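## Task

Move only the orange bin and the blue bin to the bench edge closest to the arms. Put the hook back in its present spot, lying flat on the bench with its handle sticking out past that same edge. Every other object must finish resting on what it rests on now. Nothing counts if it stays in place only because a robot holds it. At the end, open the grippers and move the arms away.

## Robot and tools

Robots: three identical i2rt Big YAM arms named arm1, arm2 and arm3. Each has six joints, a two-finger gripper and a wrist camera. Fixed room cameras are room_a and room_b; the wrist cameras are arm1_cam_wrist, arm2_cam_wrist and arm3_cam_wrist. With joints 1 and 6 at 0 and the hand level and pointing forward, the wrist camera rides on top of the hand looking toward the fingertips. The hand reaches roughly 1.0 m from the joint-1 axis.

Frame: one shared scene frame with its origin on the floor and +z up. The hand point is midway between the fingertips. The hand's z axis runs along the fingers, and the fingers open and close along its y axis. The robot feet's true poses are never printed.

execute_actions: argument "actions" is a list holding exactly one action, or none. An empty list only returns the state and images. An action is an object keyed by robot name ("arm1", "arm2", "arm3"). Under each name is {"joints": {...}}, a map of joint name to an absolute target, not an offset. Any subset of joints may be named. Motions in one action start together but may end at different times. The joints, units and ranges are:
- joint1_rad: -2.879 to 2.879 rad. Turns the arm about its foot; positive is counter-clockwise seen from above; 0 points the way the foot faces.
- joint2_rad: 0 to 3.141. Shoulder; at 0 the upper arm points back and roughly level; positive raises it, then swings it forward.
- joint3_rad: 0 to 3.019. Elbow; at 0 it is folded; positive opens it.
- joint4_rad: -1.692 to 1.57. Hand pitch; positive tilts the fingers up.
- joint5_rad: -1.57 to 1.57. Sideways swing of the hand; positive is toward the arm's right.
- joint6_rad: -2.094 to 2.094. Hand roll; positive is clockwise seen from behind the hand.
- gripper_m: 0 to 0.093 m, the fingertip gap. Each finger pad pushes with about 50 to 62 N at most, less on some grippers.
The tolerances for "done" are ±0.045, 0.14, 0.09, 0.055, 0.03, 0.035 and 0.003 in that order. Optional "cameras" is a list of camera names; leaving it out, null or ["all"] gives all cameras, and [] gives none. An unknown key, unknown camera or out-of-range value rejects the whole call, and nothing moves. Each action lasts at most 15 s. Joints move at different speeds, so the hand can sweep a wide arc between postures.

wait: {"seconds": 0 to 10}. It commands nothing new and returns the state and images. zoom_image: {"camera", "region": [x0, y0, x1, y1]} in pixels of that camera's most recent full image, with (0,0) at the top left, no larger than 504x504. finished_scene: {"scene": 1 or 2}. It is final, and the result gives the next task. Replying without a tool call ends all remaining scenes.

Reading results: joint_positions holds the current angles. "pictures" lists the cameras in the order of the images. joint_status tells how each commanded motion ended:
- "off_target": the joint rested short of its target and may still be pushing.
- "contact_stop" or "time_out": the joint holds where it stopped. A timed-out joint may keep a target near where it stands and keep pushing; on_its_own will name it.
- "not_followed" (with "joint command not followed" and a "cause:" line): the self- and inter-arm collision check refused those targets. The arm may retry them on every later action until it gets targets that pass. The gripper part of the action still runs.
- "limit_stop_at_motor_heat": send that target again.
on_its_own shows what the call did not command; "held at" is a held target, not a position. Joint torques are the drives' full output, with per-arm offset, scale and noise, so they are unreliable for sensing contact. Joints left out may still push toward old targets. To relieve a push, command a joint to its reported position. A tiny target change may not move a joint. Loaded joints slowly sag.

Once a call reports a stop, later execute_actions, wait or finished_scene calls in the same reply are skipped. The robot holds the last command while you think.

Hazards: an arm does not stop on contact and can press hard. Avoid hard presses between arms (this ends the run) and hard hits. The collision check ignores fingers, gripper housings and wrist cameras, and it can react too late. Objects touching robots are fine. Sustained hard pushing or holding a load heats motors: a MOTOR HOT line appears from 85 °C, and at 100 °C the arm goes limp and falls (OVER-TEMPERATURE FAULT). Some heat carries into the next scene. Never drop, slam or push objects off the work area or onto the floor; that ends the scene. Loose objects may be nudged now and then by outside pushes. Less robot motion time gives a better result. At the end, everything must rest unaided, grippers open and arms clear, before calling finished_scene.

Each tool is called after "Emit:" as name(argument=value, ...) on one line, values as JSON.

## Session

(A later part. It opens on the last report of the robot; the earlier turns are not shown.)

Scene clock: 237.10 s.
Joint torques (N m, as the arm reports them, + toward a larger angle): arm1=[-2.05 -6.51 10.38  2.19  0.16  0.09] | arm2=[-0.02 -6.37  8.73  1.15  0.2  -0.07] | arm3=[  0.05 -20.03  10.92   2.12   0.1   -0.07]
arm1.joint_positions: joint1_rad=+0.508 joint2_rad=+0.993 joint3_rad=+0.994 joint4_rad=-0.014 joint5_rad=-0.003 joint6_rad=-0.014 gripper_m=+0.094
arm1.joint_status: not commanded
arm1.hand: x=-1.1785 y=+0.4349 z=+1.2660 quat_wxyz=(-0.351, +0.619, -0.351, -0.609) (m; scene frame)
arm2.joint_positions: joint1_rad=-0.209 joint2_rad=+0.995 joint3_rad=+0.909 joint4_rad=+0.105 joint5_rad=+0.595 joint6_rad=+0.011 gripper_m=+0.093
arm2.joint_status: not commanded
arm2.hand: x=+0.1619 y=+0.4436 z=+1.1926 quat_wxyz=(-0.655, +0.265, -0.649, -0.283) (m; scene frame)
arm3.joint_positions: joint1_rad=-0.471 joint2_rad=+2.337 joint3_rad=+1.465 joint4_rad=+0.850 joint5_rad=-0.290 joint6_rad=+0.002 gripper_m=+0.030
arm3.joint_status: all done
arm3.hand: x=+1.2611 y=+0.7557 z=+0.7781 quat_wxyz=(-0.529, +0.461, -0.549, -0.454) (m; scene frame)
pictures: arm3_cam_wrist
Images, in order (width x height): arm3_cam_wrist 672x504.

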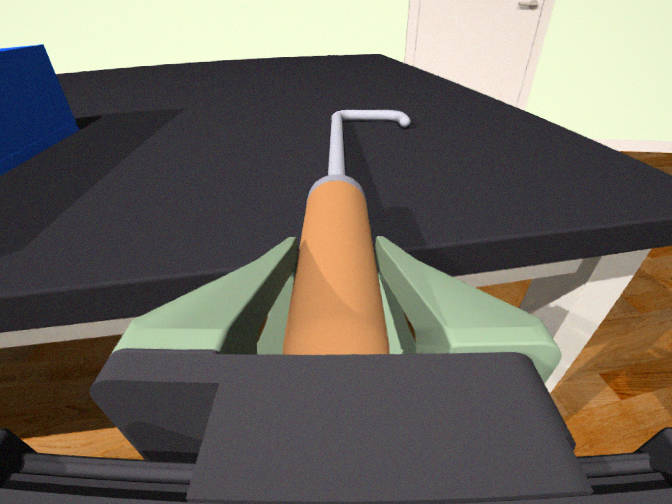

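Emit:
execute_actions(actions=[{"arm3":{"joints":{"gripper_m":0.093}}}], cameras=[])

Emit:
execute_actions(actions=[{"arm3":{"joints":{"joint2_rad":1.5}}}], cameras=["room_a"])

Emit:
finished_scene(scene=1)

Scene clock: 240.17 s.
Joint torques (N m, as the arm reports them, + toward a larger angle): arm1=[-2.06 -6.5  10.38  2.18  0.16  0.08] | arm2=[ 0.16 -6.62  8.7   1.2   0.19 -0.07] | arm3=[  0.52 -20.74  10.97   2.12   0.09  -0.08]
arm1.joint_positions: joint1_rad=+0.508 joint2_rad=+0.993 joint3_rad=+0.994 joint4_rad=-0.014 joint5_rad=-0.003 joint6_rad=-0.014 gripper_m=+0.094
arm1.joint_status: not commanded
arm1.hand: x=-1.1785 y=+0.4349 z=+1.2660 quat_wxyz=(-0.351, +0.619, -0.351, -0.609) (m; scene frame)
arm2.joint_positions: joint1_rad=-0.209 joint2_rad=+0.995 joint3_rad=+0.909 joint4_rad=+0.105 joint5_rad=+0.595 joint6_rad=+0.011 gripper_m=+0.093
arm2.joint_status: not commanded
arm2.hand: x=+0.1619 y=+0.4436 z=+1.1926 quat_wxyz=(-0.655, +0.265, -0.649, -0.283) (m; scene frame)
arm3.joint_positions: joint1_rad=-0.471 joint2_rad=+2.337 joint3_rad=+1.465 joint4_rad=+0.850 joint5_rad=-0.290 joint6_rad=+0.002 gripper_m=+0.093
arm3.joint_status: all done
arm3.hand: x=+1.2611 y=+0.7557 z=+0.7781 quat_wxyz=(-0.529, +0.461, -0.549, -0.454) (m; scene frame)
pictures: none
No camera images: the call's "cameras" was empty. Leave "cameras" out to get every camera's image.

Scene clock: 241.93 s.
Joint torques (N m, as the arm reports them, + toward a larger angle): arm1=[-2.08 -6.51 10.38  2.18  0.16  0.09] | arm2=[ 0.47 -6.39  8.8   1.18  0.19 -0.07] | arm3=[  0.29 -12.36  11.65   0.7    0.22   0.01]
arm1.joint_positions: joint1_rad=+0.508 joint2_rad=+0.993 joint3_rad=+0.994 joint4_rad=-0.014 joint5_rad=-0.003 joint6_rad=-0.014 gripper_m=+0.094
arm1.joint_status: not commanded
arm1.hand: x=-1.1785 y=+0.4349 z=+1.2660 quat_wxyz=(-0.351, +0.619, -0.351, -0.609) (m; scene frame)
arm2.joint_positions: joint1_rad=-0.209 joint2_rad=+0.995 joint3_rad=+0.909 joint4_rad=+0.105 joint5_rad=+0.595 joint6_rad=+0.011 gripper_m=+0.093
arm2.joint_status: not commanded
arm2.hand: x=+0.1619 y=+0.4436 z=+1.1926 quat_wxyz=(-0.655, +0.265, -0.649, -0.283) (m; scene frame)
arm3.joint_positions: joint1_rad=-0.471 joint2_rad=+1.495 joint3_rad=+1.483 joint4_rad=+0.865 joint5_rad=-0.290 joint6_rad=+0.002 gripper_m=+0.093
arm3.joint_status: all done
arm3.hand: x=+1.1686 y=+0.5637 z=+1.4098 quat_wxyz=(-0.757, +0.300, -0.227, -0.535) (m; scene frame)
pictures: room_a
Images, in order (width x height): room_a 672x504.

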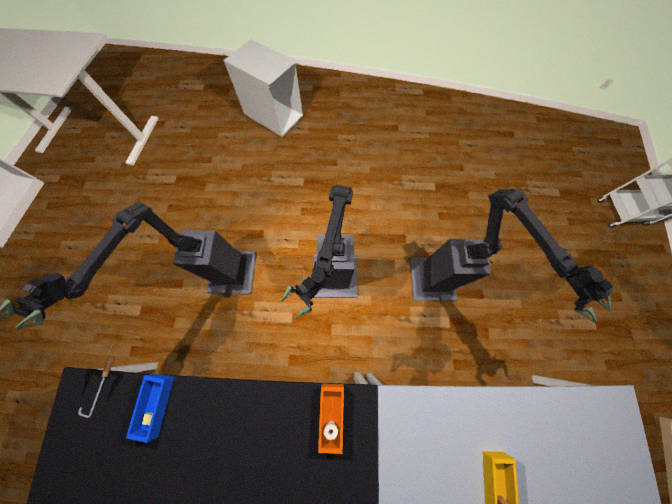

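The scene is finished: the task was done.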